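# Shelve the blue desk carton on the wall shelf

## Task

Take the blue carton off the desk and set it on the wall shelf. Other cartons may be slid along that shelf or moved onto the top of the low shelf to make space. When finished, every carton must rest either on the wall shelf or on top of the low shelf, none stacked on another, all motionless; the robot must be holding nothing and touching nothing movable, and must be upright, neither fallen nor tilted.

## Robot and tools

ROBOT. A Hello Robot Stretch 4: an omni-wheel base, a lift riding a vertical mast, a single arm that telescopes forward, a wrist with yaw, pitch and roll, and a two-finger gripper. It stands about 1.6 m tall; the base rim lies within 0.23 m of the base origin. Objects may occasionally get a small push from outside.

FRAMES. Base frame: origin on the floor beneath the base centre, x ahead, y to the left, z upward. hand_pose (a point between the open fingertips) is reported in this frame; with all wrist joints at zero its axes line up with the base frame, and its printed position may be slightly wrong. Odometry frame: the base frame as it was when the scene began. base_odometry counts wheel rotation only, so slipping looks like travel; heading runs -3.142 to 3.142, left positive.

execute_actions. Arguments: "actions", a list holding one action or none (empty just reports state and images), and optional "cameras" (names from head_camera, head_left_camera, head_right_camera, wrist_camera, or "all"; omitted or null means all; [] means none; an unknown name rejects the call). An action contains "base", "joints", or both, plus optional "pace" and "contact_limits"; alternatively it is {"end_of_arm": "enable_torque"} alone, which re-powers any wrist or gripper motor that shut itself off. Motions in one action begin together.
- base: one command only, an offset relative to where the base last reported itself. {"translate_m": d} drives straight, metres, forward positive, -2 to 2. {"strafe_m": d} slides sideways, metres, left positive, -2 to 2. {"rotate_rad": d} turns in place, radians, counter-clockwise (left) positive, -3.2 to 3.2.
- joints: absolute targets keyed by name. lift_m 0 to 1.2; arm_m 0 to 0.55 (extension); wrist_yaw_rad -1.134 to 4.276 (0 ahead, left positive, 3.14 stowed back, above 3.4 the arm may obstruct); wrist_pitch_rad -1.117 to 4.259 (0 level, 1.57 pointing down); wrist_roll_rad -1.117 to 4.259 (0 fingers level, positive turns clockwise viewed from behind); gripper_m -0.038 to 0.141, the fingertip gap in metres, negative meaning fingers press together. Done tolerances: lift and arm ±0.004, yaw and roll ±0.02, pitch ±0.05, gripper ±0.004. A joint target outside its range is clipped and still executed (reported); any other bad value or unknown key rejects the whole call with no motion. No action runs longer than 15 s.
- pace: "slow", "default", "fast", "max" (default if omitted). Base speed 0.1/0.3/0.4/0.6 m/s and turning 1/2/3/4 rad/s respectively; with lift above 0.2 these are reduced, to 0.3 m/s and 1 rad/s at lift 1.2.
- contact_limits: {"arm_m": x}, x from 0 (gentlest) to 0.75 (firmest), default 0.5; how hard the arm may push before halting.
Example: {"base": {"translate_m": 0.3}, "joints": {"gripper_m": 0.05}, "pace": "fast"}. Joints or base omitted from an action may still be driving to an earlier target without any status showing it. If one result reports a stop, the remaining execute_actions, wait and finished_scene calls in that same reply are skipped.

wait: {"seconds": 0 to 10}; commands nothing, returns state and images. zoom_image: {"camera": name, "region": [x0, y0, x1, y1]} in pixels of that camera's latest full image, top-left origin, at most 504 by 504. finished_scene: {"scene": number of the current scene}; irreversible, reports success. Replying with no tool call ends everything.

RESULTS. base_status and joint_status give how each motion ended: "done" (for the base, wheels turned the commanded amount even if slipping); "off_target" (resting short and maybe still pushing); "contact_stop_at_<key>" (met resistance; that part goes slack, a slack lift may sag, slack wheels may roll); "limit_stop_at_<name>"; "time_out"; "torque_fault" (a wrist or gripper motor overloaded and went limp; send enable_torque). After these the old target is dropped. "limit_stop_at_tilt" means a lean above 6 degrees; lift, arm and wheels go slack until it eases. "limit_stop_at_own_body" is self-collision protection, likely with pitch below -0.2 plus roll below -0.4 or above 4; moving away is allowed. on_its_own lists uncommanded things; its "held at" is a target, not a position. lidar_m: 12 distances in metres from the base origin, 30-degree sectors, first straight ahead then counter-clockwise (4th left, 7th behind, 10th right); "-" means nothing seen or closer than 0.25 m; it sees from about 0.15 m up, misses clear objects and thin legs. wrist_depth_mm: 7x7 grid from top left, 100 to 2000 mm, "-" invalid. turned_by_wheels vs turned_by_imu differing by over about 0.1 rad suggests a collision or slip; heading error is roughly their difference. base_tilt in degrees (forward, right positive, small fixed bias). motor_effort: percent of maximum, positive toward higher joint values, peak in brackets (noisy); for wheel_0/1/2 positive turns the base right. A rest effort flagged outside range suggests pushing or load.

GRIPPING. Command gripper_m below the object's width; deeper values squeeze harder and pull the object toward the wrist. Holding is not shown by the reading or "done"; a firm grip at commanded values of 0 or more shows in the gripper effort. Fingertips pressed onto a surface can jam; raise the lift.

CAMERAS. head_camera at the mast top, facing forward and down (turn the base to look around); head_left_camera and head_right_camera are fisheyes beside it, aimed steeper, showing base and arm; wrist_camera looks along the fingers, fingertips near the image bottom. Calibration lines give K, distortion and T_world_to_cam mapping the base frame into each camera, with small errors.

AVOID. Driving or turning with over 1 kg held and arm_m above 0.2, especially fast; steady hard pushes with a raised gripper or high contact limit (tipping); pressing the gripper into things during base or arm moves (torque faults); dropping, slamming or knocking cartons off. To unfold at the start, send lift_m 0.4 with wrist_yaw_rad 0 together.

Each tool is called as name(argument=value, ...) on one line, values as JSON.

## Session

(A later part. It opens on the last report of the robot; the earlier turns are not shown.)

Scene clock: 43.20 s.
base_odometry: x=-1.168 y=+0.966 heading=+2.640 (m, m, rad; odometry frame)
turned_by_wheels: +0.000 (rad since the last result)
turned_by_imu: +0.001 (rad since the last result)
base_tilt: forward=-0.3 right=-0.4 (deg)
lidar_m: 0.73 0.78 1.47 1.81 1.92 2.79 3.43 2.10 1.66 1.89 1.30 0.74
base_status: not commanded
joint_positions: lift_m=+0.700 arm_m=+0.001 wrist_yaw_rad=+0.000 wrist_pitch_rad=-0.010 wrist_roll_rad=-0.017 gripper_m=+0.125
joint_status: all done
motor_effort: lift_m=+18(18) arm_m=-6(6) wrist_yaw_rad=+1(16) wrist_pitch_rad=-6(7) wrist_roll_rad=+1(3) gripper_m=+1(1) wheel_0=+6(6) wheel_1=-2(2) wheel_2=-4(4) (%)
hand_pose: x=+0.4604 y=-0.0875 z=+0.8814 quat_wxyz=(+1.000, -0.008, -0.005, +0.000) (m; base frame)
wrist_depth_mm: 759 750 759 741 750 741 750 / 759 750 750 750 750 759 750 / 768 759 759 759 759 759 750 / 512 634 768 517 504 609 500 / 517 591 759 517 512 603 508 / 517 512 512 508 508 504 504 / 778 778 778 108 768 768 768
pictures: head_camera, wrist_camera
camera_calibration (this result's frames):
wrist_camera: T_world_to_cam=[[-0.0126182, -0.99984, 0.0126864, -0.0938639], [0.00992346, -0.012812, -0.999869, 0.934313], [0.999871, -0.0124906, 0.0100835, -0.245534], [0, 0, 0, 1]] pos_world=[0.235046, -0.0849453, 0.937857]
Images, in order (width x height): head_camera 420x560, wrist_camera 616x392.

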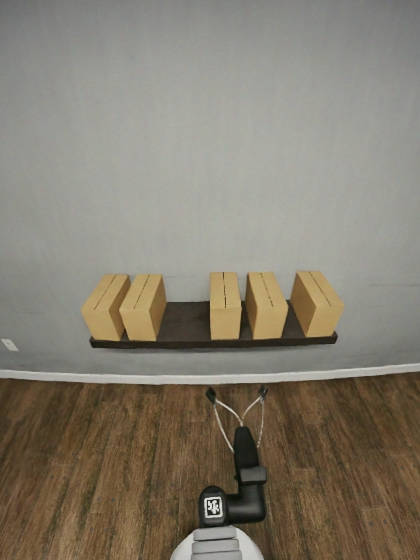

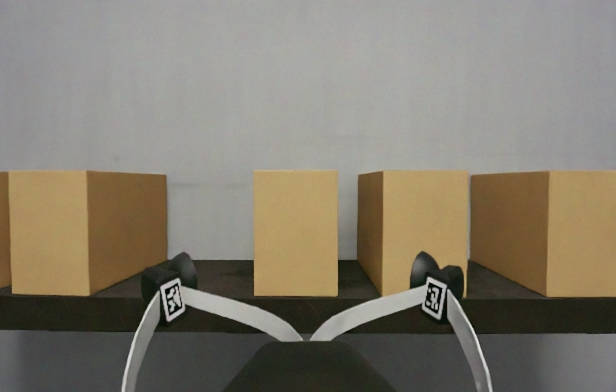

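execute_actions(actions=[{"base":{"rotate_rad":-3.14},"joints":{"gripper_m":0.141,"lift_m":0.66},"pace":"fast"}], cameras=[])

execute_actions(actions=[{"base":{"translate_m":2.0},"pace":"max"}])

Scene clock: 46.10 s.
base_odometry: x=-1.168 y=+0.966 heading=-0.500 (m, m, rad; odometry frame)
turned_by_wheels: -3.139 (rad since the last result)
turned_by_imu: -3.159 (rad since the last result)
base_tilt: forward=-0.5 right=-0.5 (deg)
lidar_m: 2.93 2.06 1.66 1.88 1.34 0.74 0.73 0.78 1.52 1.80 1.89 2.81
base_status: done
joint_positions: lift_m=+0.660 arm_m=+0.001 wrist_yaw_rad=+0.000 wrist_pitch_rad=-0.010 wrist_roll_rad=-0.017 gripper_m=+0.141
joint_status: all done
motor_effort: lift_m=+21(22) arm_m=-6(6) wrist_yaw_rad=+0(1) wrist_pitch_rad=-7(7) wrist_roll_rad=+2(2) gripper_m=-1(2) wheel_0=+4(12) wheel_1=+3(13) wheel_2=+2(13) (%)
hand_pose: x=+0.4604 y=-0.0874 z=+0.8412 quat_wxyz=(+1.000, -0.008, -0.005, +0.000) (m; base frame)
wrist_depth_mm: - - - - - - - / - - - - - - - / - - - - - - - / - - - - - - - / - - - - - - - / - - - - - - - / 1756 1756 1756 108 1808 1756 1756
pictures: none
No camera images: the call's "cameras" was empty. Leave "cameras" out to get every camera's image.

Scene clock: 51.90 s.
base_odometry: x=+0.588 y=+0.009 heading=-0.499 (m, m, rad; odometry frame)
turned_by_wheels: +0.001 (rad since the last result)
turned_by_imu: +0.002 (rad since the last result)
base_tilt: forward=-0.4 right=-0.5 (deg)
lidar_m: 0.91 1.02 1.81 1.39 1.50 2.74 3.02 2.60 2.00 1.92 2.04 0.92
base_status: done
joint_positions: lift_m=+0.660 arm_m=+0.001 wrist_yaw_rad=+0.000 wrist_pitch_rad=-0.010 wrist_roll_rad=-0.017 gripper_m=+0.141
joint_status: not commanded
motor_effort: lift_m=+21(21) arm_m=-5(6) wrist_yaw_rad=-1(0) wrist_pitch_rad=-8(7) wrist_roll_rad=+0(2) gripper_m=+3(1) wheel_0=+3(8) wheel_1=+3(8) wheel_2=+1(11) (%)
hand_pose: x=+0.4604 y=-0.0874 z=+0.8412 quat_wxyz=(+1.000, -0.008, -0.005, +0.000) (m; base frame)
wrist_depth_mm: 1537 1464 1464 1499 1464 1499 1430 / 1537 1537 1537 1499 1537 1499 1464 / 1576 1537 1499 1499 1537 1499 1499 / 1537 1576 1537 854 1499 1499 1499 / 917 931 917 798 917 917 1499 / 1537 1576 1537 1499 1499 1499 1537 / 1576 1537 1537 108 1499 1537 1464
pictures: head_camera, head_left_camera, head_right_camera, wrist_camera
camera_calibration (this result's frames):
wrist_camera: T_world_to_cam=[[-0.0123951, -0.999843, 0.0126857, -0.0933922], [0.00998505, -0.0128098, -0.999868, 0.894111], [0.999873, -0.0122668, 0.0101423, -0.245138], [0, 0, 0, 1]] pos_world=[0.235022, -0.0849312, 0.897664]
Images, in order (width x height): head_camera 420x560, head_left_camera 420x672, head_right_camera 420x672, wrist_camera 616x392.

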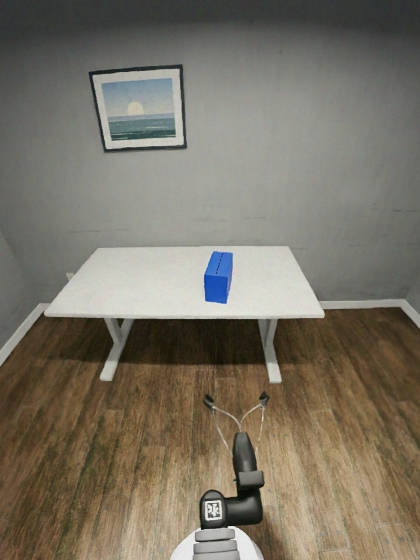

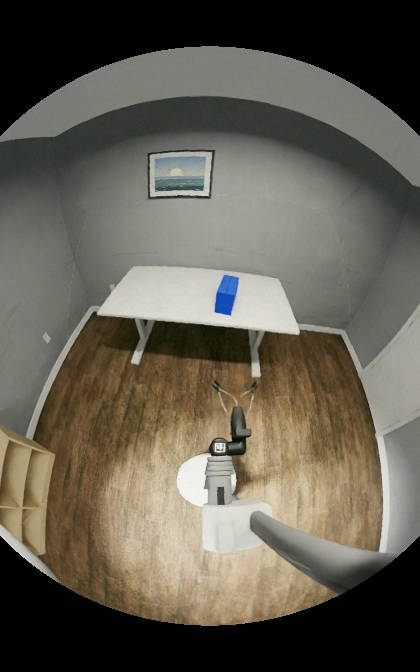

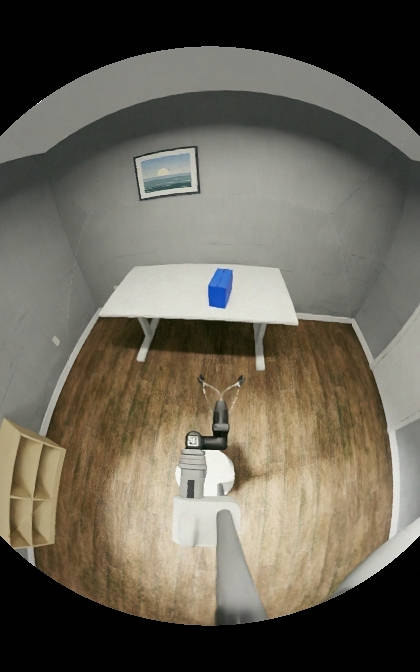

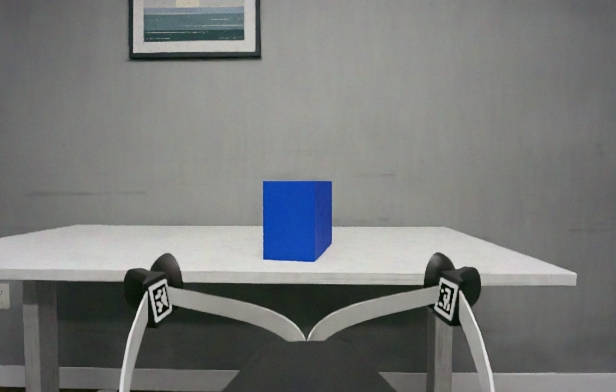

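execute_actions(actions=[{"base":{"rotate_rad":-0.16},"pace":"fast"}], cameras=[])

execute_actions(actions=[{"base":{"strafe_m":0.205},"joints":{"arm_m":0.3},"pace":"fast"}], cameras=["wrist_camera","head_camera"])

Scene clock: 53.00 s.
base_odometry: x=+0.588 y=+0.009 heading=-0.658 (m, m, rad; odometry frame)
turned_by_wheels: -0.159 (rad since the last result)
turned_by_imu: -0.160 (rad since the last result)
base_tilt: forward=-0.6 right=-0.3 (deg)
lidar_m: 0.92 0.95 1.25 1.38 1.42 1.87 2.98 3.04 2.12 1.92 1.97 1.02
base_status: done
joint_positions: lift_m=+0.660 arm_m=+0.001 wrist_yaw_rad=+0.000 wrist_pitch_rad=-0.010 wrist_roll_rad=-0.017 gripper_m=+0.141
joint_status: not commanded
motor_effort: lift_m=+20(20) arm_m=-6(5) wrist_yaw_rad=+1(1) wrist_pitch_rad=-8(5) wrist_roll_rad=+1(0) gripper_m=+1(1) wheel_0=+3(13) wheel_1=+3(10) wheel_2=+3(10) (%)
hand_pose: x=+0.4604 y=-0.0874 z=+0.8412 quat_wxyz=(+1.000, -0.008, -0.005, +0.000) (m; base frame)
wrist_depth_mm: 1366 1430 1499 1537 1576 1618 1618 / 1397 1430 1464 1537 1576 1618 1708 / 1397 1464 1499 1499 1576 1661 1708 / 1430 1430 842 1537 1618 1661 1708 / 917 917 798 917 917 1661 1708 / 1430 699 1499 1576 1160 1661 1756 / 1430 1464 1499 108 1618 1661 1708
pictures: none
No camera images: the call's "cameras" was empty. Leave "cameras" out to get every camera's image.

Scene clock: 54.70 s.
base_odometry: x=+0.714 y=+0.171 heading=-0.658 (m, m, rad; odometry frame)
turned_by_wheels: +0.000 (rad since the last result)
turned_by_imu: +0.000 (rad since the last result)
base_tilt: forward=-0.4 right=-0.4 (deg)
lidar_m: 0.92 0.94 1.70 1.18 1.20 1.62 2.99 2.82 2.33 2.08 2.17 0.97
base_status: done
joint_positions: lift_m=+0.660 arm_m=+0.299 wrist_yaw_rad=+0.000 wrist_pitch_rad=-0.010 wrist_roll_rad=-0.017 gripper_m=+0.141
joint_status: all done
motor_effort: lift_m=+21(21) arm_m=+6(5) wrist_yaw_rad=+0(2) wrist_pitch_rad=-7(7) wrist_roll_rad=+2(0) gripper_m=-1(0) wheel_0=+0(14) wheel_1=-1(14) wheel_2=+0(3) (%)
hand_pose: x=+0.7584 y=-0.0874 z=+0.8412 quat_wxyz=(+1.000, -0.008, -0.005, +0.000) (m; base frame)
wrist_depth_mm: 1118 1160 1182 1229 1255 1308 1336 / 1118 1138 1182 1205 1255 1308 1336 / 1118 1138 1182 1205 1281 1308 1336 / 1118 1182 1205 512 1255 1336 1336 / 904 904 904 517 904 904 1366 / 500 424 427 504 442 455 500 / 392 1160 1205 108 1308 1336 1397
pictures: head_camera, wrist_camera
camera_calibration (this result's frames):
wrist_camera: T_world_to_cam=[[-0.012279, -0.999844, 0.012684, -0.0897517], [0.0101175, -0.0128086, -0.999867, 0.891072], [0.999873, -0.012149, 0.0102732, -0.543206], [0, 0, 0, 1]] pos_world=[0.53302, -0.0849237, 0.897673]
Images, in order (width x height): head_camera 420x560, wrist_camera 616x392.

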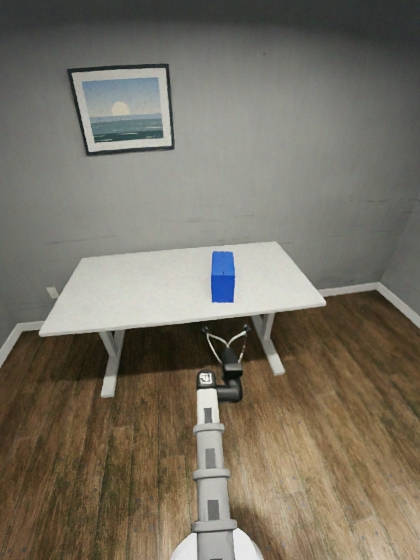

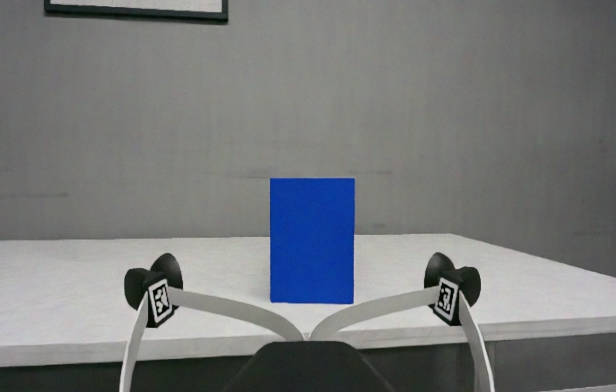

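execute_actions(actions=[{"base":{"translate_m":0.335}}], cameras=["wrist_camera"])

execute_actions(actions=[{"joints":{"gripper_m":0.04}}], cameras=[])

execute_actions(actions=[{"joints":{"lift_m":0.78}}], cameras=["wrist_camera","head_camera"])

Scene clock: 57.50 s.
base_odometry: x=+0.979 y=-0.034 heading=-0.658 (m, m, rad; odometry frame)
turned_by_wheels: +0.000 (rad since the last result)
turned_by_imu: +0.001 (rad since the last result)
base_tilt: forward=-0.4 right=-0.3 (deg)
lidar_m: 0.59 0.61 0.79 1.60 1.31 1.62 3.35 3.36 2.27 2.07 0.94 0.64
base_status: done
joint_positions: lift_m=+0.660 arm_m=+0.299 wrist_yaw_rad=+0.000 wrist_pitch_rad=-0.010 wrist_roll_rad=-0.017 gripper_m=+0.141
joint_status: not commanded
motor_effort: lift_m=+21(21) arm_m=+6(6) wrist_yaw_rad=+2(1) wrist_pitch_rad=-7(7) wrist_roll_rad=+2(0) gripper_m=-2(0) wheel_0=+6(12) wheel_1=+2(7) wheel_2=-2(14) (%)
hand_pose: x=+0.7584 y=-0.0875 z=+0.8412 quat_wxyz=(+1.000, -0.008, -0.005, +0.000) (m; base frame)
wrist_depth_mm: 809 831 854 891 904 960 991 / 809 842 866 891 931 960 991 / 820 842 878 891 931 960 991 / 809 854 866 219 220 960 991 / 820 831 778 220 221 960 991 / 500 427 221 221 222 427 496 / 343 345 347 108 224 345 343
pictures: wrist_camera
camera_calibration (this result's frames):
wrist_camera: T_world_to_cam=[[-0.0127314, -0.999838, 0.0126841, -0.0895389], [0.0101117, -0.0128132, -0.999867, 0.891075], [0.999868, -0.0126015, 0.0102732, -0.543218], [0, 0, 0, 1]] pos_world=[0.532995, -0.0849523, 0.897673]
Images, in order (width x height): wrist_camera 616x392.

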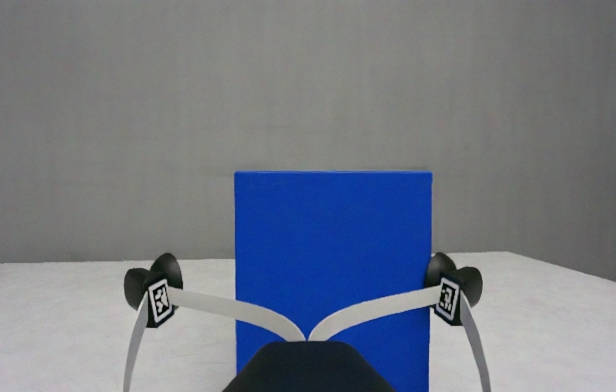

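Scene clock: 59.50 s.
base_odometry: x=+0.979 y=-0.034 heading=-0.658 (m, m, rad; odometry frame)
turned_by_wheels: +0.000 (rad since the last result)
turned_by_imu: +0.001 (rad since the last result)
base_tilt: forward=-0.5 right=-0.6 (deg)
lidar_m: 0.59 0.59 0.80 1.59 1.31 1.62 3.35 3.37 2.28 2.07 0.95 0.62
base_status: not commanded
joint_positions: lift_m=+0.660 arm_m=+0.299 wrist_yaw_rad=+0.000 wrist_pitch_rad=-0.010 wrist_roll_rad=-0.017 gripper_m=+0.040
joint_status: all done
motor_effort: lift_m=+20(21) arm_m=+6(6) wrist_yaw_rad=-1(2) wrist_pitch_rad=-6(6) wrist_roll_rad=+3(1) gripper_m=-3(9) wheel_0=+6(6) wheel_1=+2(2) wheel_2=-2(2) (%)
hand_pose: x=+0.7584 y=-0.0874 z=+0.8412 quat_wxyz=(+1.000, -0.008, -0.005, +0.000) (m; base frame)
wrist_depth_mm: 798 831 866 891 904 946 976 / 809 854 866 891 931 946 991 / 820 842 866 891 931 960 976 / 820 831 270 242 433 976 991 / 820 842 270 242 387 960 991 / 500 500 195 236 193 500 500 / 343 325 274 108 325 325 345
pictures: none
No camera images: the call's "cameras" was empty. Leave "cameras" out to get every camera's image.

Scene clock: 61.03 s.
base_odometry: x=+0.979 y=-0.034 heading=-0.658 (m, m, rad; odometry frame)
turned_by_wheels: +0.000 (rad since the last result)
turned_by_imu: +0.000 (rad since the last result)
base_tilt: forward=-0.4 right=-0.3 (deg)
lidar_m: 0.58 0.61 0.81 1.57 1.33 1.63 3.34 3.36 2.29 2.09 0.93 0.63
base_status: not commanded
joint_positions: lift_m=+0.780 arm_m=+0.299 wrist_yaw_rad=+0.000 wrist_pitch_rad=-0.010 wrist_roll_rad=-0.017 gripper_m=+0.040
joint_status: all done
motor_effort: lift_m=+23(25) arm_m=+6(6) wrist_yaw_rad=+0(0) wrist_pitch_rad=-7(8) wrist_roll_rad=+2(2) gripper_m=-3(5) wheel_0=+6(6) wheel_1=+2(2) wheel_2=-2(2) (%)
hand_pose: x=+0.7584 y=-0.0874 z=+0.9611 quat_wxyz=(+1.000, -0.008, -0.005, +0.000) (m; base frame)
wrist_depth_mm: 798 831 854 878 917 960 960 / 820 831 866 891 917 946 991 / 809 842 854 891 917 960 976 / 809 842 866 904 931 976 1008 / 820 842 878 904 931 976 1008 / 820 842 195 329 194 842 1008 / 580 549 274 108 399 549 580
pictures: head_camera, wrist_camera
camera_calibration (this result's frames):
wrist_camera: T_world_to_cam=[[-0.0124319, -0.999842, 0.0126841, -0.0911996], [0.0101155, -0.0128102, -0.999867, 1.01088], [0.999872, -0.0123019, 0.0102732, -0.544453], [0, 0, 0, 1]] pos_world=[0.533023, -0.0849334, 1.0175]
Images, in order (width x height): head_camera 420x560, wrist_camera 616x392.

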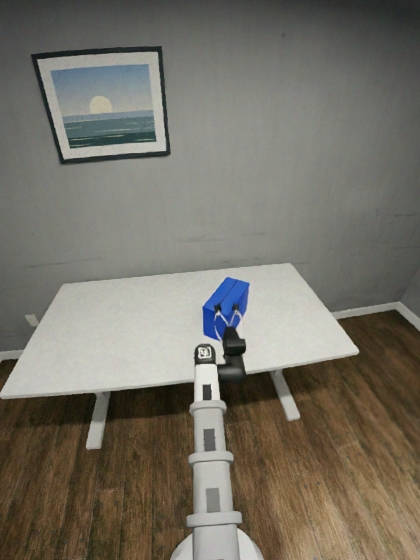

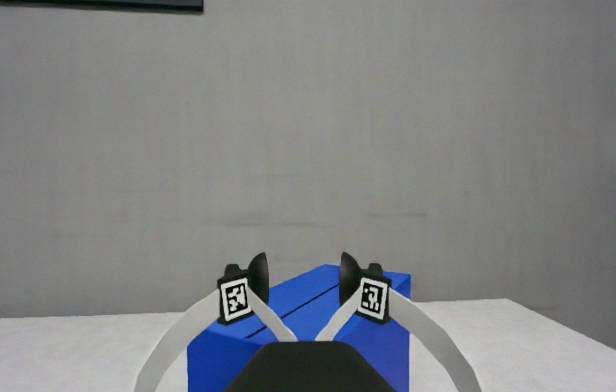

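execute_actions(actions=[{"base":{"translate_m":-0.2},"joints":{"gripper_m":0.141,"arm_m":0.0},"pace":"fast"}], cameras=["wrist_camera","head_camera"])

Scene clock: 63.23 s.
base_odometry: x=+0.820 y=+0.089 heading=-0.658 (m, m, rad; odometry frame)
turned_by_wheels: -0.001 (rad since the last result)
turned_by_imu: +0.000 (rad since the last result)
base_tilt: forward=-0.5 right=-0.5 (deg)
lidar_m: 0.77 0.80 1.08 1.57 1.22 1.62 3.13 2.97 2.30 2.08 2.15 0.85
base_status: done
joint_positions: lift_m=+0.780 arm_m=+0.001 wrist_yaw_rad=+0.000 wrist_pitch_rad=-0.010 wrist_roll_rad=-0.017 gripper_m=+0.141
joint_status: all done
motor_effort: lift_m=+23(23) arm_m=-6(7) wrist_yaw_rad=+1(0) wrist_pitch_rad=-6(6) wrist_roll_rad=+2(2) gripper_m=+0(3) wheel_0=-4(12) wheel_1=-1(7) wheel_2=-1(11) (%)
hand_pose: x=+0.4603 y=-0.0875 z=+0.9610 quat_wxyz=(+1.000, -0.008, -0.005, +0.000) (m; base frame)
wrist_depth_mm: 1255 1281 1308 1366 1430 1464 1537 / 1255 1281 1336 1366 1397 1464 1499 / 1281 1308 1336 1397 1430 1499 1499 / 1281 1308 1336 1397 1430 1499 1537 / 1281 1308 1366 809 1430 1499 1537 / 842 723 723 750 732 723 1576 / 585 591 627 108 683 668 1537
pictures: head_camera, wrist_camera
camera_calibration (this result's frames):
wrist_camera: T_world_to_cam=[[-0.0127166, -0.999839, 0.0126859, -0.0948573], [0.00996038, -0.012813, -0.999868, 1.01393], [0.99987, -0.0125885, 0.0101217, -0.246332], [0, 0, 0, 1]] pos_world=[0.234994, -0.0849515, 1.0175]
Images, in order (width x height): head_camera 420x560, wrist_camera 616x392.

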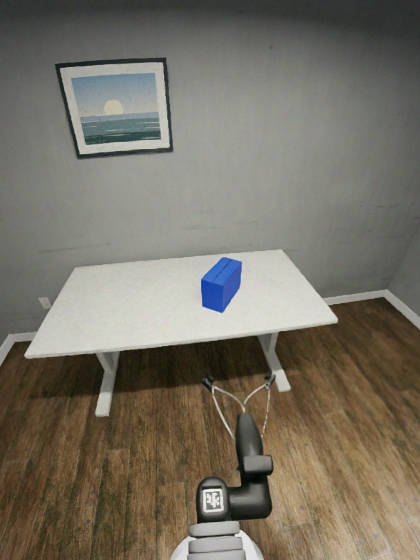

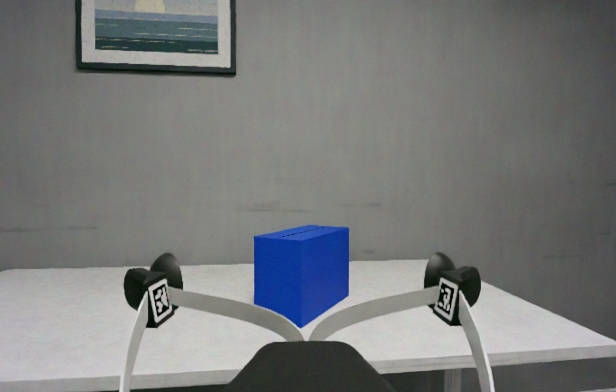

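execute_actions(actions=[{"base":{"rotate_rad":-0.45},"pace":"fast"}], cameras=[])

execute_actions(actions=[{"base":{"strafe_m":0.49},"joints":{"lift_m":0.66},"pace":"fast"}], cameras=["wrist_camera","head_camera"])

Scene clock: 64.70 s.
base_odometry: x=+0.820 y=+0.089 heading=-1.108 (m, m, rad; odometry frame)
turned_by_wheels: -0.449 (rad since the last result)
turned_by_imu: -0.452 (rad since the last result)
base_tilt: forward=-0.5 right=-0.5 (deg)
lidar_m: 0.82 0.78 0.83 1.67 1.33 1.26 1.72 2.88 2.96 2.25 2.07 2.19
base_status: done
joint_positions: lift_m=+0.780 arm_m=+0.001 wrist_yaw_rad=+0.000 wrist_pitch_rad=-0.010 wrist_roll_rad=-0.017 gripper_m=+0.141
joint_status: not commanded
motor_effort: lift_m=+23(23) arm_m=-6(6) wrist_yaw_rad=+1(1) wrist_pitch_rad=-6(6) wrist_roll_rad=+0(2) gripper_m=-1(1) wheel_0=+5(9) wheel_1=+2(11) wheel_2=+1(10) (%)
hand_pose: x=+0.4604 y=-0.0874 z=+0.9610 quat_wxyz=(+1.000, -0.008, -0.005, +0.000) (m; base frame)
wrist_depth_mm: 1160 1308 1464 1708 - - 1708 / 1160 1308 1499 1708 - - 1708 / 1182 1308 1499 1756 - - 1708 / 1182 1308 1464 1708 - - 1708 / 691 820 1430 1756 - - 1708 / 668 723 723 854 - 1921 1708 / 585 627 1060 108 - 1863 1708
pictures: none
No camera images: the call's "cameras" was empty. Leave "cameras" out to get every camera's image.

Scene clock: 67.20 s.
base_odometry: x=+1.259 y=+0.307 heading=-1.108 (m, m, rad; odometry frame)
turned_by_wheels: +0.000 (rad since the last result)
turned_by_imu: +0.000 (rad since the last result)
base_tilt: forward=-0.4 right=-0.4 (deg)
lidar_m: 0.57 0.53 0.56 1.22 1.15 0.97 1.11 3.15 3.26 2.69 2.53 0.76
base_status: done
joint_positions: lift_m=+0.660 arm_m=+0.001 wrist_yaw_rad=+0.000 wrist_pitch_rad=-0.010 wrist_roll_rad=-0.017 gripper_m=+0.141
joint_status: all done
motor_effort: lift_m=+19(20) arm_m=-5(6) wrist_yaw_rad=+1(0) wrist_pitch_rad=-8(7) wrist_roll_rad=+1(3) gripper_m=+3(1) wheel_0=-2(17) wheel_1=-2(12) wheel_2=+0(1) (%)
hand_pose: x=+0.4604 y=-0.0874 z=+0.8413 quat_wxyz=(+1.000, -0.008, -0.005, +0.000) (m; base frame)
wrist_depth_mm: 960 1078 1229 1430 1661 - - / 960 1078 1205 1430 1708 - - / 976 1078 1229 1464 1708 - - / 976 1118 1255 683 1708 - - / 917 917 931 691 917 917 - / 508 430 433 512 615 - - / 349 373 442 108 1618 1808 1756
pictures: head_camera, wrist_camera
camera_calibration (this result's frames):
wrist_camera: T_world_to_cam=[[-0.0124908, -0.999842, 0.0126859, -0.0933777], [0.00996694, -0.0128107, -0.999868, 0.894254], [0.999872, -0.0123628, 0.0101254, -0.245125], [0, 0, 0, 1]] pos_world=[0.235014, -0.0849372, 0.897802]
Images, in order (width x height): head_camera 420x560, wrist_camera 616x392.

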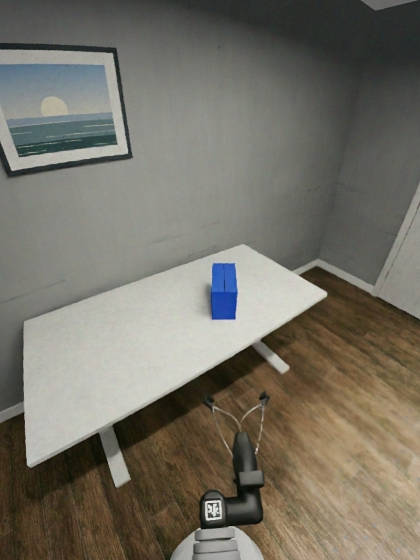

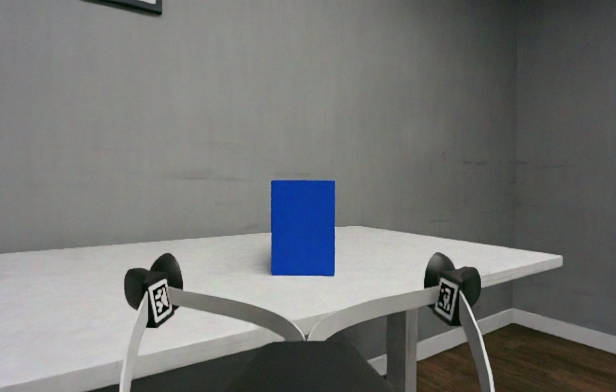

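execute_actions(actions=[{"base":{"strafe_m":0.01},"joints":{"arm_m":0.49}}], cameras=["wrist_camera"])

Scene clock: 69.87 s.
base_odometry: x=+1.268 y=+0.312 heading=-1.108 (m, m, rad; odometry frame)
turned_by_wheels: +0.000 (rad since the last result)
turned_by_imu: +0.001 (rad since the last result)
base_tilt: forward=-0.5 right=-0.3 (deg)
lidar_m: 0.56 0.54 0.56 1.22 1.16 0.97 1.13 3.13 3.25 2.69 2.52 0.80
base_status: done
joint_positions: lift_m=+0.660 arm_m=+0.489 wrist_yaw_rad=+0.000 wrist_pitch_rad=-0.011 wrist_roll_rad=-0.017 gripper_m=+0.141
joint_status: all done
motor_effort: lift_m=+19(19) arm_m=+6(6) wrist_yaw_rad=+1(2) wrist_pitch_rad=-7(6) wrist_roll_rad=+2(1) gripper_m=+2(2) wheel_0=-4(12) wheel_1=+4(7) wheel_2=+0(1) (%)
hand_pose: x=+0.9483 y=-0.0875 z=+0.8414 quat_wxyz=(+1.000, -0.008, -0.005, +0.000) (m; base frame)
wrist_depth_mm: 627 707 798 917 1098 1366 1708 / 634 707 798 931 1098 1336 1708 / 627 707 798 946 1098 1366 1708 / 634 707 778 221 221 1366 1708 / 640 707 768 223 222 1336 1756 / 496 424 225 224 224 427 500 / 343 345 345 108 224 343 343
pictures: wrist_camera
camera_calibration (this result's frames):
wrist_camera: T_world_to_cam=[[-0.0128223, -0.999837, 0.0126839, -0.0870621], [0.0101191, -0.0128141, -0.999867, 0.889288], [0.999867, -0.0126923, 0.0102818, -0.733161], [0, 0, 0, 1]] pos_world=[0.722948, -0.084958, 0.897812]
Images, in order (width x height): wrist_camera 616x392.

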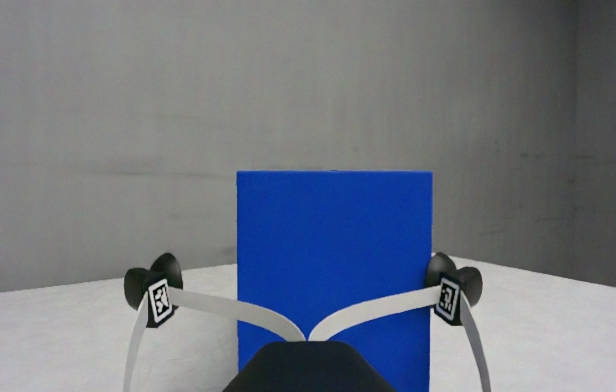

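Shift right 0.013, extend 0.045.

execute_actions(actions=[{"base":{"strafe_m":-0.015},"pace":"slow"}], cameras=[])

execute_actions(actions=[{"joints":{"arm_m":0.535},"pace":"slow"}], cameras=["wrist_camera"])

execute_actions(actions=[{"joints":{"gripper_m":0.05}}], cameras=["wrist_camera"])

Scene clock: 71.10 s.
base_odometry: x=+1.254 y=+0.305 heading=-1.108 (m, m, rad; odometry frame)
turned_by_wheels: +0.000 (rad since the last result)
turned_by_imu: +0.001 (rad since the last result)
base_tilt: forward=-0.4 right=-0.4 (deg)
lidar_m: 0.58 0.53 0.57 1.22 1.15 0.95 1.14 3.13 3.26 2.68 2.51 0.77
base_status: done
joint_positions: lift_m=+0.660 arm_m=+0.489 wrist_yaw_rad=+0.000 wrist_pitch_rad=-0.011 wrist_roll_rad=-0.017 gripper_m=+0.141
joint_status: not commanded
motor_effort: lift_m=+19(19) arm_m=+6(6) wrist_yaw_rad=+1(2) wrist_pitch_rad=-6(6) wrist_roll_rad=+2(0) gripper_m=-3(1) wheel_0=+7(10) wheel_1=-3(6) wheel_2=+0(1) (%)
hand_pose: x=+0.9483 y=-0.0875 z=+0.8414 quat_wxyz=(+1.000, -0.008, -0.005, +0.000) (m; base frame)
wrist_depth_mm: 634 707 809 931 1098 1366 1708 / 634 715 809 931 1098 1366 1708 / 634 715 820 946 1118 1397 1708 / 640 715 221 220 221 1397 1756 / 640 707 224 222 222 1336 1756 / 500 427 223 223 222 424 500 / 343 343 307 108 306 345 345
pictures: none
No camera images: the call's "cameras" was empty. Leave "cameras" out to get every camera's image.

Scene clock: 72.73 s.
base_odometry: x=+1.254 y=+0.305 heading=-1.108 (m, m, rad; odometry frame)
turned_by_wheels: +0.000 (rad since the last result)
turned_by_imu: +0.000 (rad since the last result)
base_tilt: forward=-0.4 right=-0.5 (deg)
lidar_m: 0.56 0.55 0.57 1.22 1.17 0.98 1.12 3.14 3.26 2.69 2.52 0.79
base_status: not commanded
joint_positions: lift_m=+0.660 arm_m=+0.534 wrist_yaw_rad=+0.000 wrist_pitch_rad=-0.011 wrist_roll_rad=-0.017 gripper_m=+0.141
joint_status: all done
motor_effort: lift_m=+19(19) arm_m=+6(6) wrist_yaw_rad=+1(1) wrist_pitch_rad=-5(8) wrist_roll_rad=+1(1) gripper_m=-2(2) wheel_0=+6(7) wheel_1=-3(3) wheel_2=+0(0) (%)
hand_pose: x=+0.9933 y=-0.0875 z=+0.8414 quat_wxyz=(+1.000, -0.008, -0.005, +0.000) (m; base frame)
wrist_depth_mm: 603 668 759 891 1042 1281 1661 / 609 676 768 891 1060 1308 1661 / 603 683 778 891 1060 1308 1661 / 603 683 189 190 191 1308 1708 / 609 676 190 191 193 1281 1708 / 496 424 191 191 193 424 500 / 342 345 192 108 195 345 342
pictures: wrist_camera
camera_calibration (this result's frames):
wrist_camera: T_world_to_cam=[[-0.0127355, -0.999838, 0.0126839, -0.0865468], [0.0101202, -0.0128131, -0.999867, 0.888833], [0.999868, -0.0126054, 0.0102817, -0.778114], [0, 0, 0, 1]] pos_world=[0.767914, -0.0849525, 0.897812]
Images, in order (width x height): wrist_camera 616x392.

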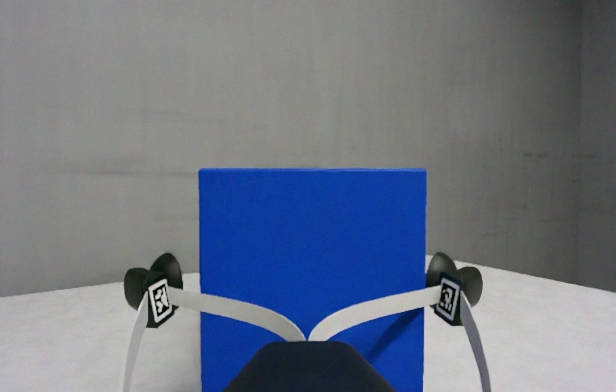

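Scene clock: 74.67 s.
base_odometry: x=+1.254 y=+0.305 heading=-1.108 (m, m, rad; odometry frame)
turned_by_wheels: +0.000 (rad since the last result)
turned_by_imu: +0.001 (rad since the last result)
base_tilt: forward=-0.4 right=-0.4 (deg)
lidar_m: 0.58 0.53 0.60 1.22 1.17 0.96 1.11 3.14 3.25 2.67 2.52 0.79
base_status: not commanded
joint_positions: lift_m=+0.660 arm_m=+0.534 wrist_yaw_rad=+0.000 wrist_pitch_rad=-0.011 wrist_roll_rad=-0.017 gripper_m=+0.051
joint_status: all done
motor_effort: lift_m=+19(19) arm_m=+6(6) wrist_yaw_rad=+0(0) wrist_pitch_rad=-7(7) wrist_roll_rad=+3(0) gripper_m=-25(25) wheel_0=+7(7) wheel_1=-3(3) wheel_2=+0(0) (%)
hand_pose: x=+0.9934 y=-0.0874 z=+0.8414 quat_wxyz=(+1.000, -0.008, -0.005, +0.000) (m; base frame)
wrist_depth_mm: 603 676 768 878 1042 1281 1661 / 603 676 768 891 1042 1281 1661 / 609 683 768 891 1060 1308 1661 / 609 683 172 172 173 1308 1661 / 615 683 173 173 174 1281 1708 / 500 177 174 174 174 179 496 / 324 343 174 108 175 343 332
pictures: wrist_camera
camera_calibration (this result's frames):
wrist_camera: T_world_to_cam=[[-0.0124318, -0.999842, 0.0126843, -0.0867605], [0.0101197, -0.0128104, -0.999867, 0.888832], [0.999872, -0.0123018, 0.0102774, -0.778172], [0, 0, 0, 1]] pos_world=[0.767998, -0.0849334, 0.897812]
Images, in order (width x height): wrist_camera 616x392.

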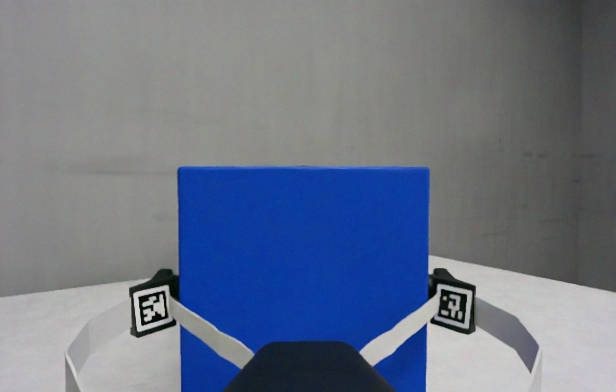

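execute_actions(actions=[{"joints":{"lift_m":0.76}}], cameras=["head_camera"])

execute_actions(actions=[{"joints":{"arm_m":0.0}}], cameras=["head_camera","wrist_camera"])

Scene clock: 76.27 s.
base_odometry: x=+1.254 y=+0.305 heading=-1.108 (m, m, rad; odometry frame)
turned_by_wheels: +0.000 (rad since the last result)
turned_by_imu: +0.000 (rad since the last result)
base_tilt: forward=-0.4 right=-0.5 (deg)
lidar_m: 0.56 0.54 0.57 1.22 1.16 0.97 1.12 3.13 3.25 2.68 2.52 0.79
base_status: not commanded
joint_positions: lift_m=+0.760 arm_m=+0.534 wrist_yaw_rad=+0.000 wrist_pitch_rad=-0.009 wrist_roll_rad=-0.017 gripper_m=+0.051
joint_status: all done
motor_effort: lift_m=+23(23) arm_m=+6(6) wrist_yaw_rad=+0(0) wrist_pitch_rad=-12(13) wrist_roll_rad=+1(1) gripper_m=-22(24) wheel_0=+6(6) wheel_1=-3(3) wheel_2=+0(0) (%)
hand_pose: x=+0.9934 y=-0.0874 z=+0.9405 quat_wxyz=(+1.000, -0.008, -0.004, +0.000) (m; base frame)
wrist_depth_mm: 597 676 759 891 1042 1281 1618 / 603 676 778 891 1060 1281 1661 / 609 683 778 891 1060 1308 1661 / 609 683 174 174 175 1336 1708 / 609 683 174 174 175 1336 1708 / 615 177 174 174 174 179 1708 / 508 535 174 108 175 539 535
pictures: head_camera
Images, in order (width x height): head_camera 420x560.

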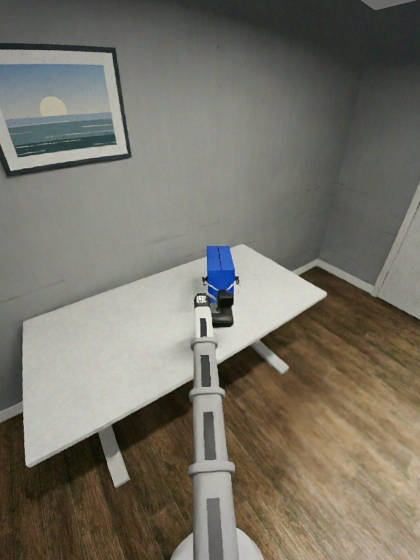

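Scene clock: 78.90 s.
base_odometry: x=+1.254 y=+0.305 heading=-1.108 (m, m, rad; odometry frame)
turned_by_wheels: +0.000 (rad since the last result)
turned_by_imu: +0.001 (rad since the last result)
base_tilt: forward=-0.6 right=-0.4 (deg)
lidar_m: 0.38 0.54 0.58 1.22 1.16 0.96 1.14 3.14 3.24 2.68 2.52 0.40
base_status: not commanded
joint_positions: lift_m=+0.760 arm_m=+0.001 wrist_yaw_rad=+0.000 wrist_pitch_rad=-0.008 wrist_roll_rad=-0.017 gripper_m=+0.051
joint_status: all done
motor_effort: lift_m=+23(23) arm_m=-6(5) wrist_yaw_rad=+1(0) wrist_pitch_rad=-14(13) wrist_roll_rad=+3(0) gripper_m=-25(21) wheel_0=+6(6) wheel_1=-3(3) wheel_2=+0(0) (%)
hand_pose: x=+0.4604 y=-0.0875 z=+0.9404 quat_wxyz=(+1.000, -0.008, -0.004, +0.000) (m; base frame)
wrist_depth_mm: 960 1060 1229 1430 1661 - - / 960 1078 1229 1430 1708 - - / 976 1078 1255 1430 1708 - - / 960 1098 173 174 175 - - / 976 1098 173 174 175 - - / 788 177 173 174 175 179 - / 512 544 173 108 175 1863 1863
pictures: head_camera, wrist_camera
camera_calibration (this result's frames):
wrist_camera: T_world_to_cam=[[-0.0125441, -0.999841, 0.0127109, -0.0946554], [0.00797429, -0.0128115, -0.999886, 0.994232], [0.99989, -0.0124413, 0.00813373, -0.244312], [0, 0, 0, 1]] pos_world=[0.235169, -0.0849422, 0.997309]
Images, in order (width x height): head_camera 420x560, wrist_camera 616x392.

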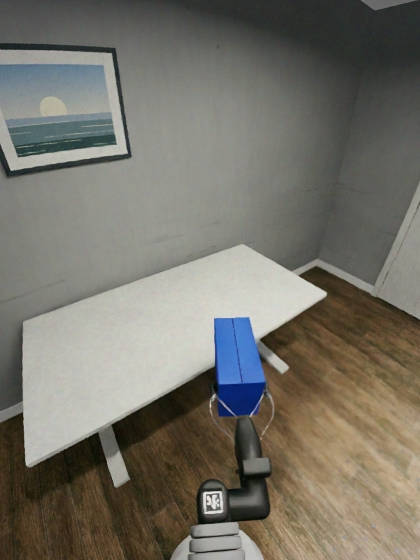

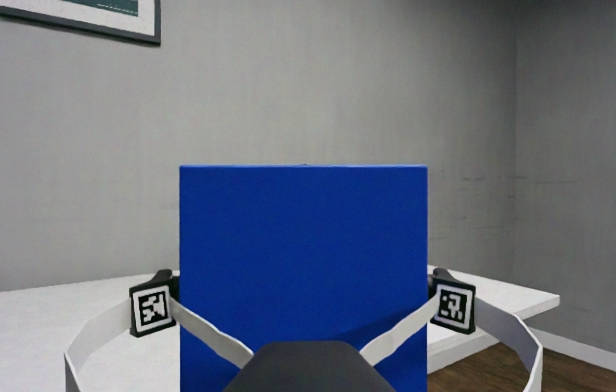

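execute_actions(actions=[{"base":{"rotate_rad":-2.535},"joints":{"lift_m":0.74}}], cameras=[])

execute_actions(actions=[{"base":{"translate_m":2.0},"pace":"max"}], cameras=[])

execute_actions(actions=[{"base":{"strafe_m":0.77},"pace":"max"}])

Scene clock: 81.93 s.
base_odometry: x=+1.255 y=+0.305 heading=+2.641 (m, m, rad; odometry frame)
turned_by_wheels: -2.534 (rad since the last result)
turned_by_imu: -2.550 (rad since the last result)
base_tilt: forward=-0.5 right=-0.6 (deg)
lidar_m: 0.37 3.33 2.64 2.55 0.72 0.57 0.53 0.58 1.18 1.15 0.94 0.42
base_status: done
joint_positions: lift_m=+0.740 arm_m=+0.001 wrist_yaw_rad=+0.000 wrist_pitch_rad=-0.008 wrist_roll_rad=-0.017 gripper_m=+0.051
joint_status: all done
motor_effort: lift_m=+20(21) arm_m=-6(6) wrist_yaw_rad=+1(3) wrist_pitch_rad=-13(12) wrist_roll_rad=+1(2) gripper_m=-22(22) wheel_0=+4(16) wheel_1=+3(10) wheel_2=+1(11) (%)
hand_pose: x=+0.4604 y=-0.0874 z=+0.9207 quat_wxyz=(+1.000, -0.008, -0.004, +0.000) (m; base frame)
wrist_depth_mm: - - - - - - 1661 / - - - - - - 1618 / - - - - - - 1618 / - - 173 174 175 - 1661 / - - 174 174 175 - 1576 / - 177 173 174 175 179 1281 / 1808 1863 173 108 175 1708 1255
pictures: none
No camera images: the call's "cameras" was empty. Leave "cameras" out to get every camera's image.

Scene clock: 87.97 s.
base_odometry: x=-0.500 y=+1.265 heading=+2.641 (m, m, rad; odometry frame)
turned_by_wheels: +0.000 (rad since the last result)
turned_by_imu: +0.002 (rad since the last result)
base_tilt: forward=-0.6 right=-0.5 (deg)
lidar_m: 0.38 1.21 2.13 2.38 2.61 2.64 3.39 1.21 0.93 1.11 1.39 0.41
base_status: done
joint_positions: lift_m=+0.740 arm_m=+0.001 wrist_yaw_rad=+0.000 wrist_pitch_rad=-0.008 wrist_roll_rad=-0.017 gripper_m=+0.051
joint_status: not commanded
motor_effort: lift_m=+21(21) arm_m=-6(6) wrist_yaw_rad=+0(0) wrist_pitch_rad=-12(13) wrist_roll_rad=+2(1) gripper_m=-23(22) wheel_0=+3(12) wheel_1=+1(7) wheel_2=+2(14) (%)
hand_pose: x=+0.4604 y=-0.0874 z=+0.9206 quat_wxyz=(+1.000, -0.008, -0.004, +0.000) (m; base frame)
wrist_depth_mm: 1160 1138 1160 1138 1138 1138 1118 / 1160 1182 1160 1160 1138 1118 1118 / 1182 1160 1160 1160 1138 1118 1138 / 1182 946 174 174 175 1138 1138 / 931 931 174 174 175 1160 1138 / 1205 177 173 174 175 179 1138 / 1205 1205 173 108 174 1160 1138
pictures: none
No camera images: the call's "cameras" was empty. Leave "cameras" out to get every camera's image.

Scene clock: 91.03 s.
base_odometry: x=-0.870 y=+0.589 heading=+2.641 (m, m, rad; odometry frame)
turned_by_wheels: +0.000 (rad since the last result)
turned_by_imu: +0.000 (rad since the last result)
base_tilt: forward=-0.5 right=-0.5 (deg)
lidar_m: 0.41 1.53 1.68 1.64 1.70 2.53 3.33 2.64 1.72 1.69 1.91 0.43
base_status: done
joint_positions: lift_m=+0.740 arm_m=+0.001 wrist_yaw_rad=+0.000 wrist_pitch_rad=-0.008 wrist_roll_rad=-0.017 gripper_m=+0.051
joint_status: not commanded
motor_effort: lift_m=+21(21) arm_m=-5(5) wrist_yaw_rad=+0(1) wrist_pitch_rad=-13(13) wrist_roll_rad=+4(2) gripper_m=-26(20) wheel_0=-3(15) wheel_1=+0(10) wheel_2=+0(3) (%)
hand_pose: x=+0.4604 y=-0.0874 z=+0.9206 quat_wxyz=(+1.000, -0.008, -0.004, +0.000) (m; base frame)
wrist_depth_mm: 1229 1205 1205 1205 1205 1182 1160 / 1229 1229 1229 1182 1182 1182 1182 / 1229 1229 1229 1205 1205 1182 1182 / 1229 1229 173 174 175 1118 1205 / 1255 1255 174 174 175 960 1205 / 1255 177 174 174 175 179 1205 / 1281 1229 174 108 175 1205 1205
pictures: head_camera, head_left_camera, head_right_camera, wrist_camera
camera_calibration (this result's frames):
wrist_camera: T_world_to_cam=[[-0.0124159, -0.999842, 0.0127169, -0.0944316], [0.00806256, -0.0128175, -0.999885, 0.9744], [0.99989, -0.0123119, 0.00822043, -0.244178], [0, 0, 0, 1]] pos_world=[0.235123, -0.0849336, 0.977497]
Images, in order (width x height): head_camera 420x560, head_left_camera 420x672, head_right_camera 420x672, wrist_camera 616x392.

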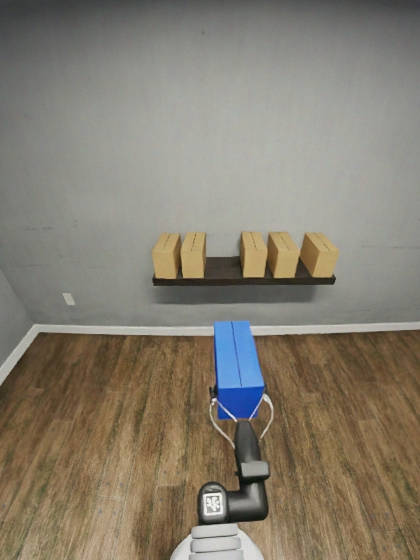

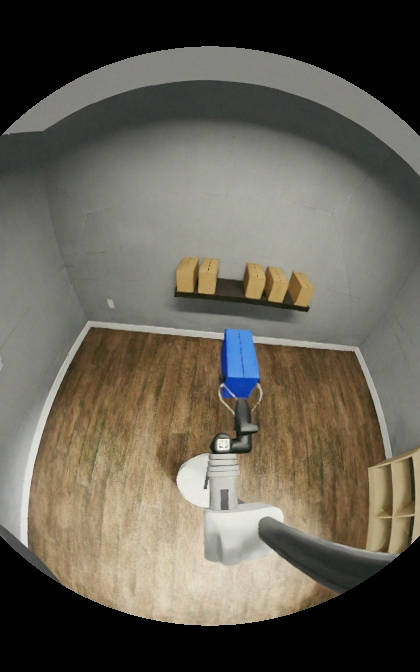

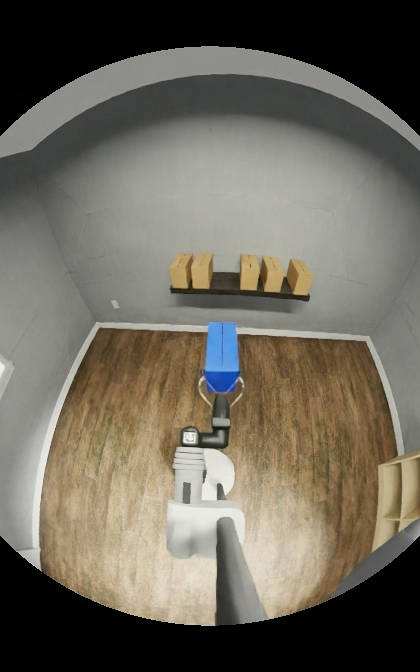

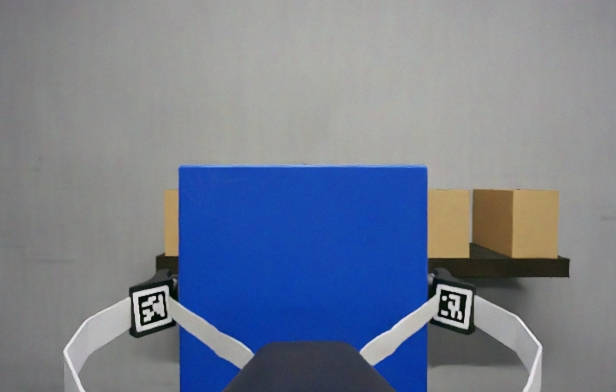

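execute_actions(actions=[{"base":{"rotate_rad":-0.035}}], cameras=[])

execute_actions(actions=[{"base":{"translate_m":0.42}}], cameras=["head_camera","head_right_camera"])

Scene clock: 93.00 s.
base_odometry: x=-0.870 y=+0.589 heading=+2.607 (m, m, rad; odometry frame)
turned_by_wheels: -0.034 (rad since the last result)
turned_by_imu: -0.034 (rad since the last result)
base_tilt: forward=-0.4 right=-0.6 (deg)
lidar_m: 0.39 1.53 1.70 1.62 1.73 2.42 3.36 2.63 1.74 1.70 2.00 0.40
base_status: done
joint_positions: lift_m=+0.740 arm_m=+0.001 wrist_yaw_rad=+0.000 wrist_pitch_rad=-0.008 wrist_roll_rad=-0.017 gripper_m=+0.051
joint_status: not commanded
motor_effort: lift_m=+21(21) arm_m=-6(5) wrist_yaw_rad=+1(2) wrist_pitch_rad=-14(12) wrist_roll_rad=+1(0) gripper_m=-22(21) wheel_0=+4(6) wheel_1=+2(4) wheel_2=+1(1) (%)
hand_pose: x=+0.4603 y=-0.0875 z=+0.9206 quat_wxyz=(+1.000, -0.008, -0.004, +0.000) (m; base frame)
wrist_depth_mm: 1182 1205 1205 1205 1205 1182 1229 / 1205 1182 1205 1205 1205 1205 1205 / 1205 1205 1229 1229 1229 1205 1205 / 1205 1229 174 174 175 1098 1205 / 1229 1205 174 174 174 960 1205 / 1229 177 174 174 175 179 1229 / 1229 1255 173 108 175 1229 1229
pictures: none
No camera images: the call's "cameras" was empty. Leave "cameras" out to get every camera's image.

Scene clock: 95.87 s.
base_odometry: x=-1.231 y=+0.803 heading=+2.607 (m, m, rad; odometry frame)
turned_by_wheels: +0.001 (rad since the last result)
turned_by_imu: +0.001 (rad since the last result)
base_tilt: forward=-0.4 right=-0.4 (deg)
lidar_m: 0.40 0.81 1.53 1.61 1.74 2.44 3.82 2.41 1.80 2.09 1.05 0.41
base_status: done
joint_positions: lift_m=+0.740 arm_m=+0.001 wrist_yaw_rad=+0.000 wrist_pitch_rad=-0.008 wrist_roll_rad=-0.017 gripper_m=+0.051
joint_status: not commanded
motor_effort: lift_m=+21(21) arm_m=-5(5) wrist_yaw_rad=+0(1) wrist_pitch_rad=-12(12) wrist_roll_rad=+3(4) gripper_m=-22(23) wheel_0=+6(10) wheel_1=+2(6) wheel_2=-1(14) (%)
hand_pose: x=+0.4604 y=-0.0874 z=+0.9206 quat_wxyz=(+1.000, -0.008, -0.004, +0.000) (m; base frame)
wrist_depth_mm: 788 788 788 788 798 798 788 / 798 798 798 788 788 798 788 / 788 788 788 798 798 798 809 / 798 564 174 174 174 621 683 / 554 554 173 174 174 554 597 / 554 177 174 174 174 178 559 / 820 809 173 108 175 820 820
pictures: head_camera, head_right_camera
Images, in order (width x height): head_camera 420x560, head_right_camera 420x672.

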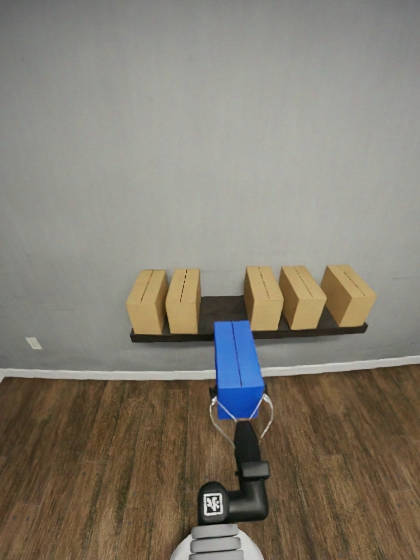

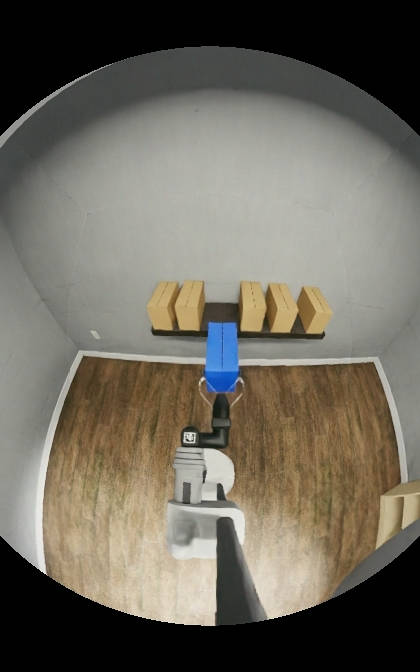

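execute_actions(actions=[{"base":{"strafe_m":0.01},"joints":{"arm_m":0.14,"lift_m":0.75}}], cameras=["head_camera","wrist_camera"])

Scene clock: 97.57 s.
base_odometry: x=-1.236 y=+0.794 heading=+2.607 (m, m, rad; odometry frame)
turned_by_wheels: +0.000 (rad since the last result)
turned_by_imu: +0.001 (rad since the last result)
base_tilt: forward=-0.6 right=-0.4 (deg)
lidar_m: 0.53 0.79 1.52 1.60 1.72 2.44 3.82 2.38 1.79 2.11 1.07 0.80
base_status: done
joint_positions: lift_m=+0.750 arm_m=+0.139 wrist_yaw_rad=+0.000 wrist_pitch_rad=-0.008 wrist_roll_rad=-0.017 gripper_m=+0.051
joint_status: all done
motor_effort: lift_m=+23(27) arm_m=+6(6) wrist_yaw_rad=-1(3) wrist_pitch_rad=-13(14) wrist_roll_rad=+2(2) gripper_m=-23(21) wheel_0=-5(10) wheel_1=+4(10) wheel_2=+0(2) (%)
hand_pose: x=+0.5984 y=-0.0874 z=+0.9304 quat_wxyz=(+1.000, -0.008, -0.004, +0.000) (m; base frame)
wrist_depth_mm: 654 647 654 654 654 654 654 / 661 654 654 661 654 661 661 / 661 661 668 661 668 661 661 / 654 668 173 174 174 668 661 / 415 415 174 174 174 421 427 / 418 177 174 174 175 179 427 / 413 415 174 108 175 421 418
pictures: head_camera, wrist_camera
camera_calibration (this result's frames):
wrist_camera: T_world_to_cam=[[-0.0123008, -0.999843, 0.0127164, -0.0928785], [0.00811214, -0.0128167, -0.999885, 0.9831], [0.999891, -0.0121963, 0.00826853, -0.382281], [0, 0, 0, 1]] pos_world=[0.373122, -0.0849263, 0.987329]
Images, in order (width x height): head_camera 420x560, wrist_camera 616x392.

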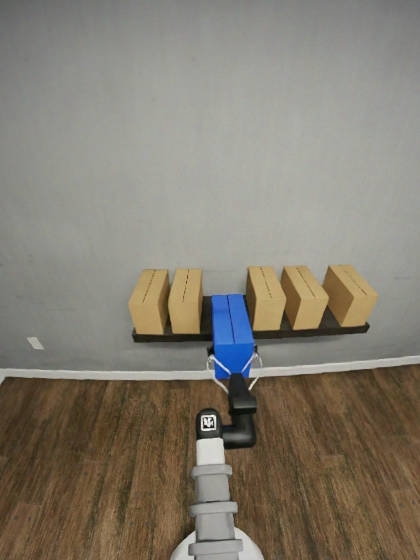

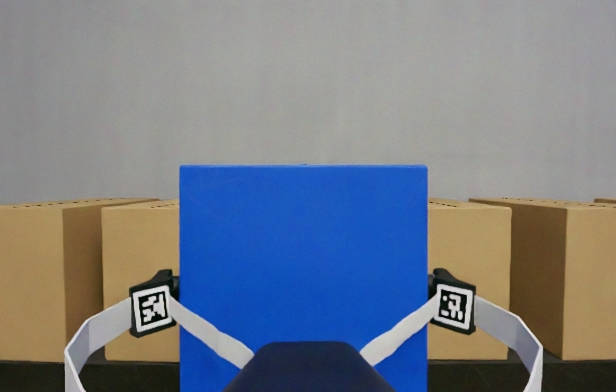

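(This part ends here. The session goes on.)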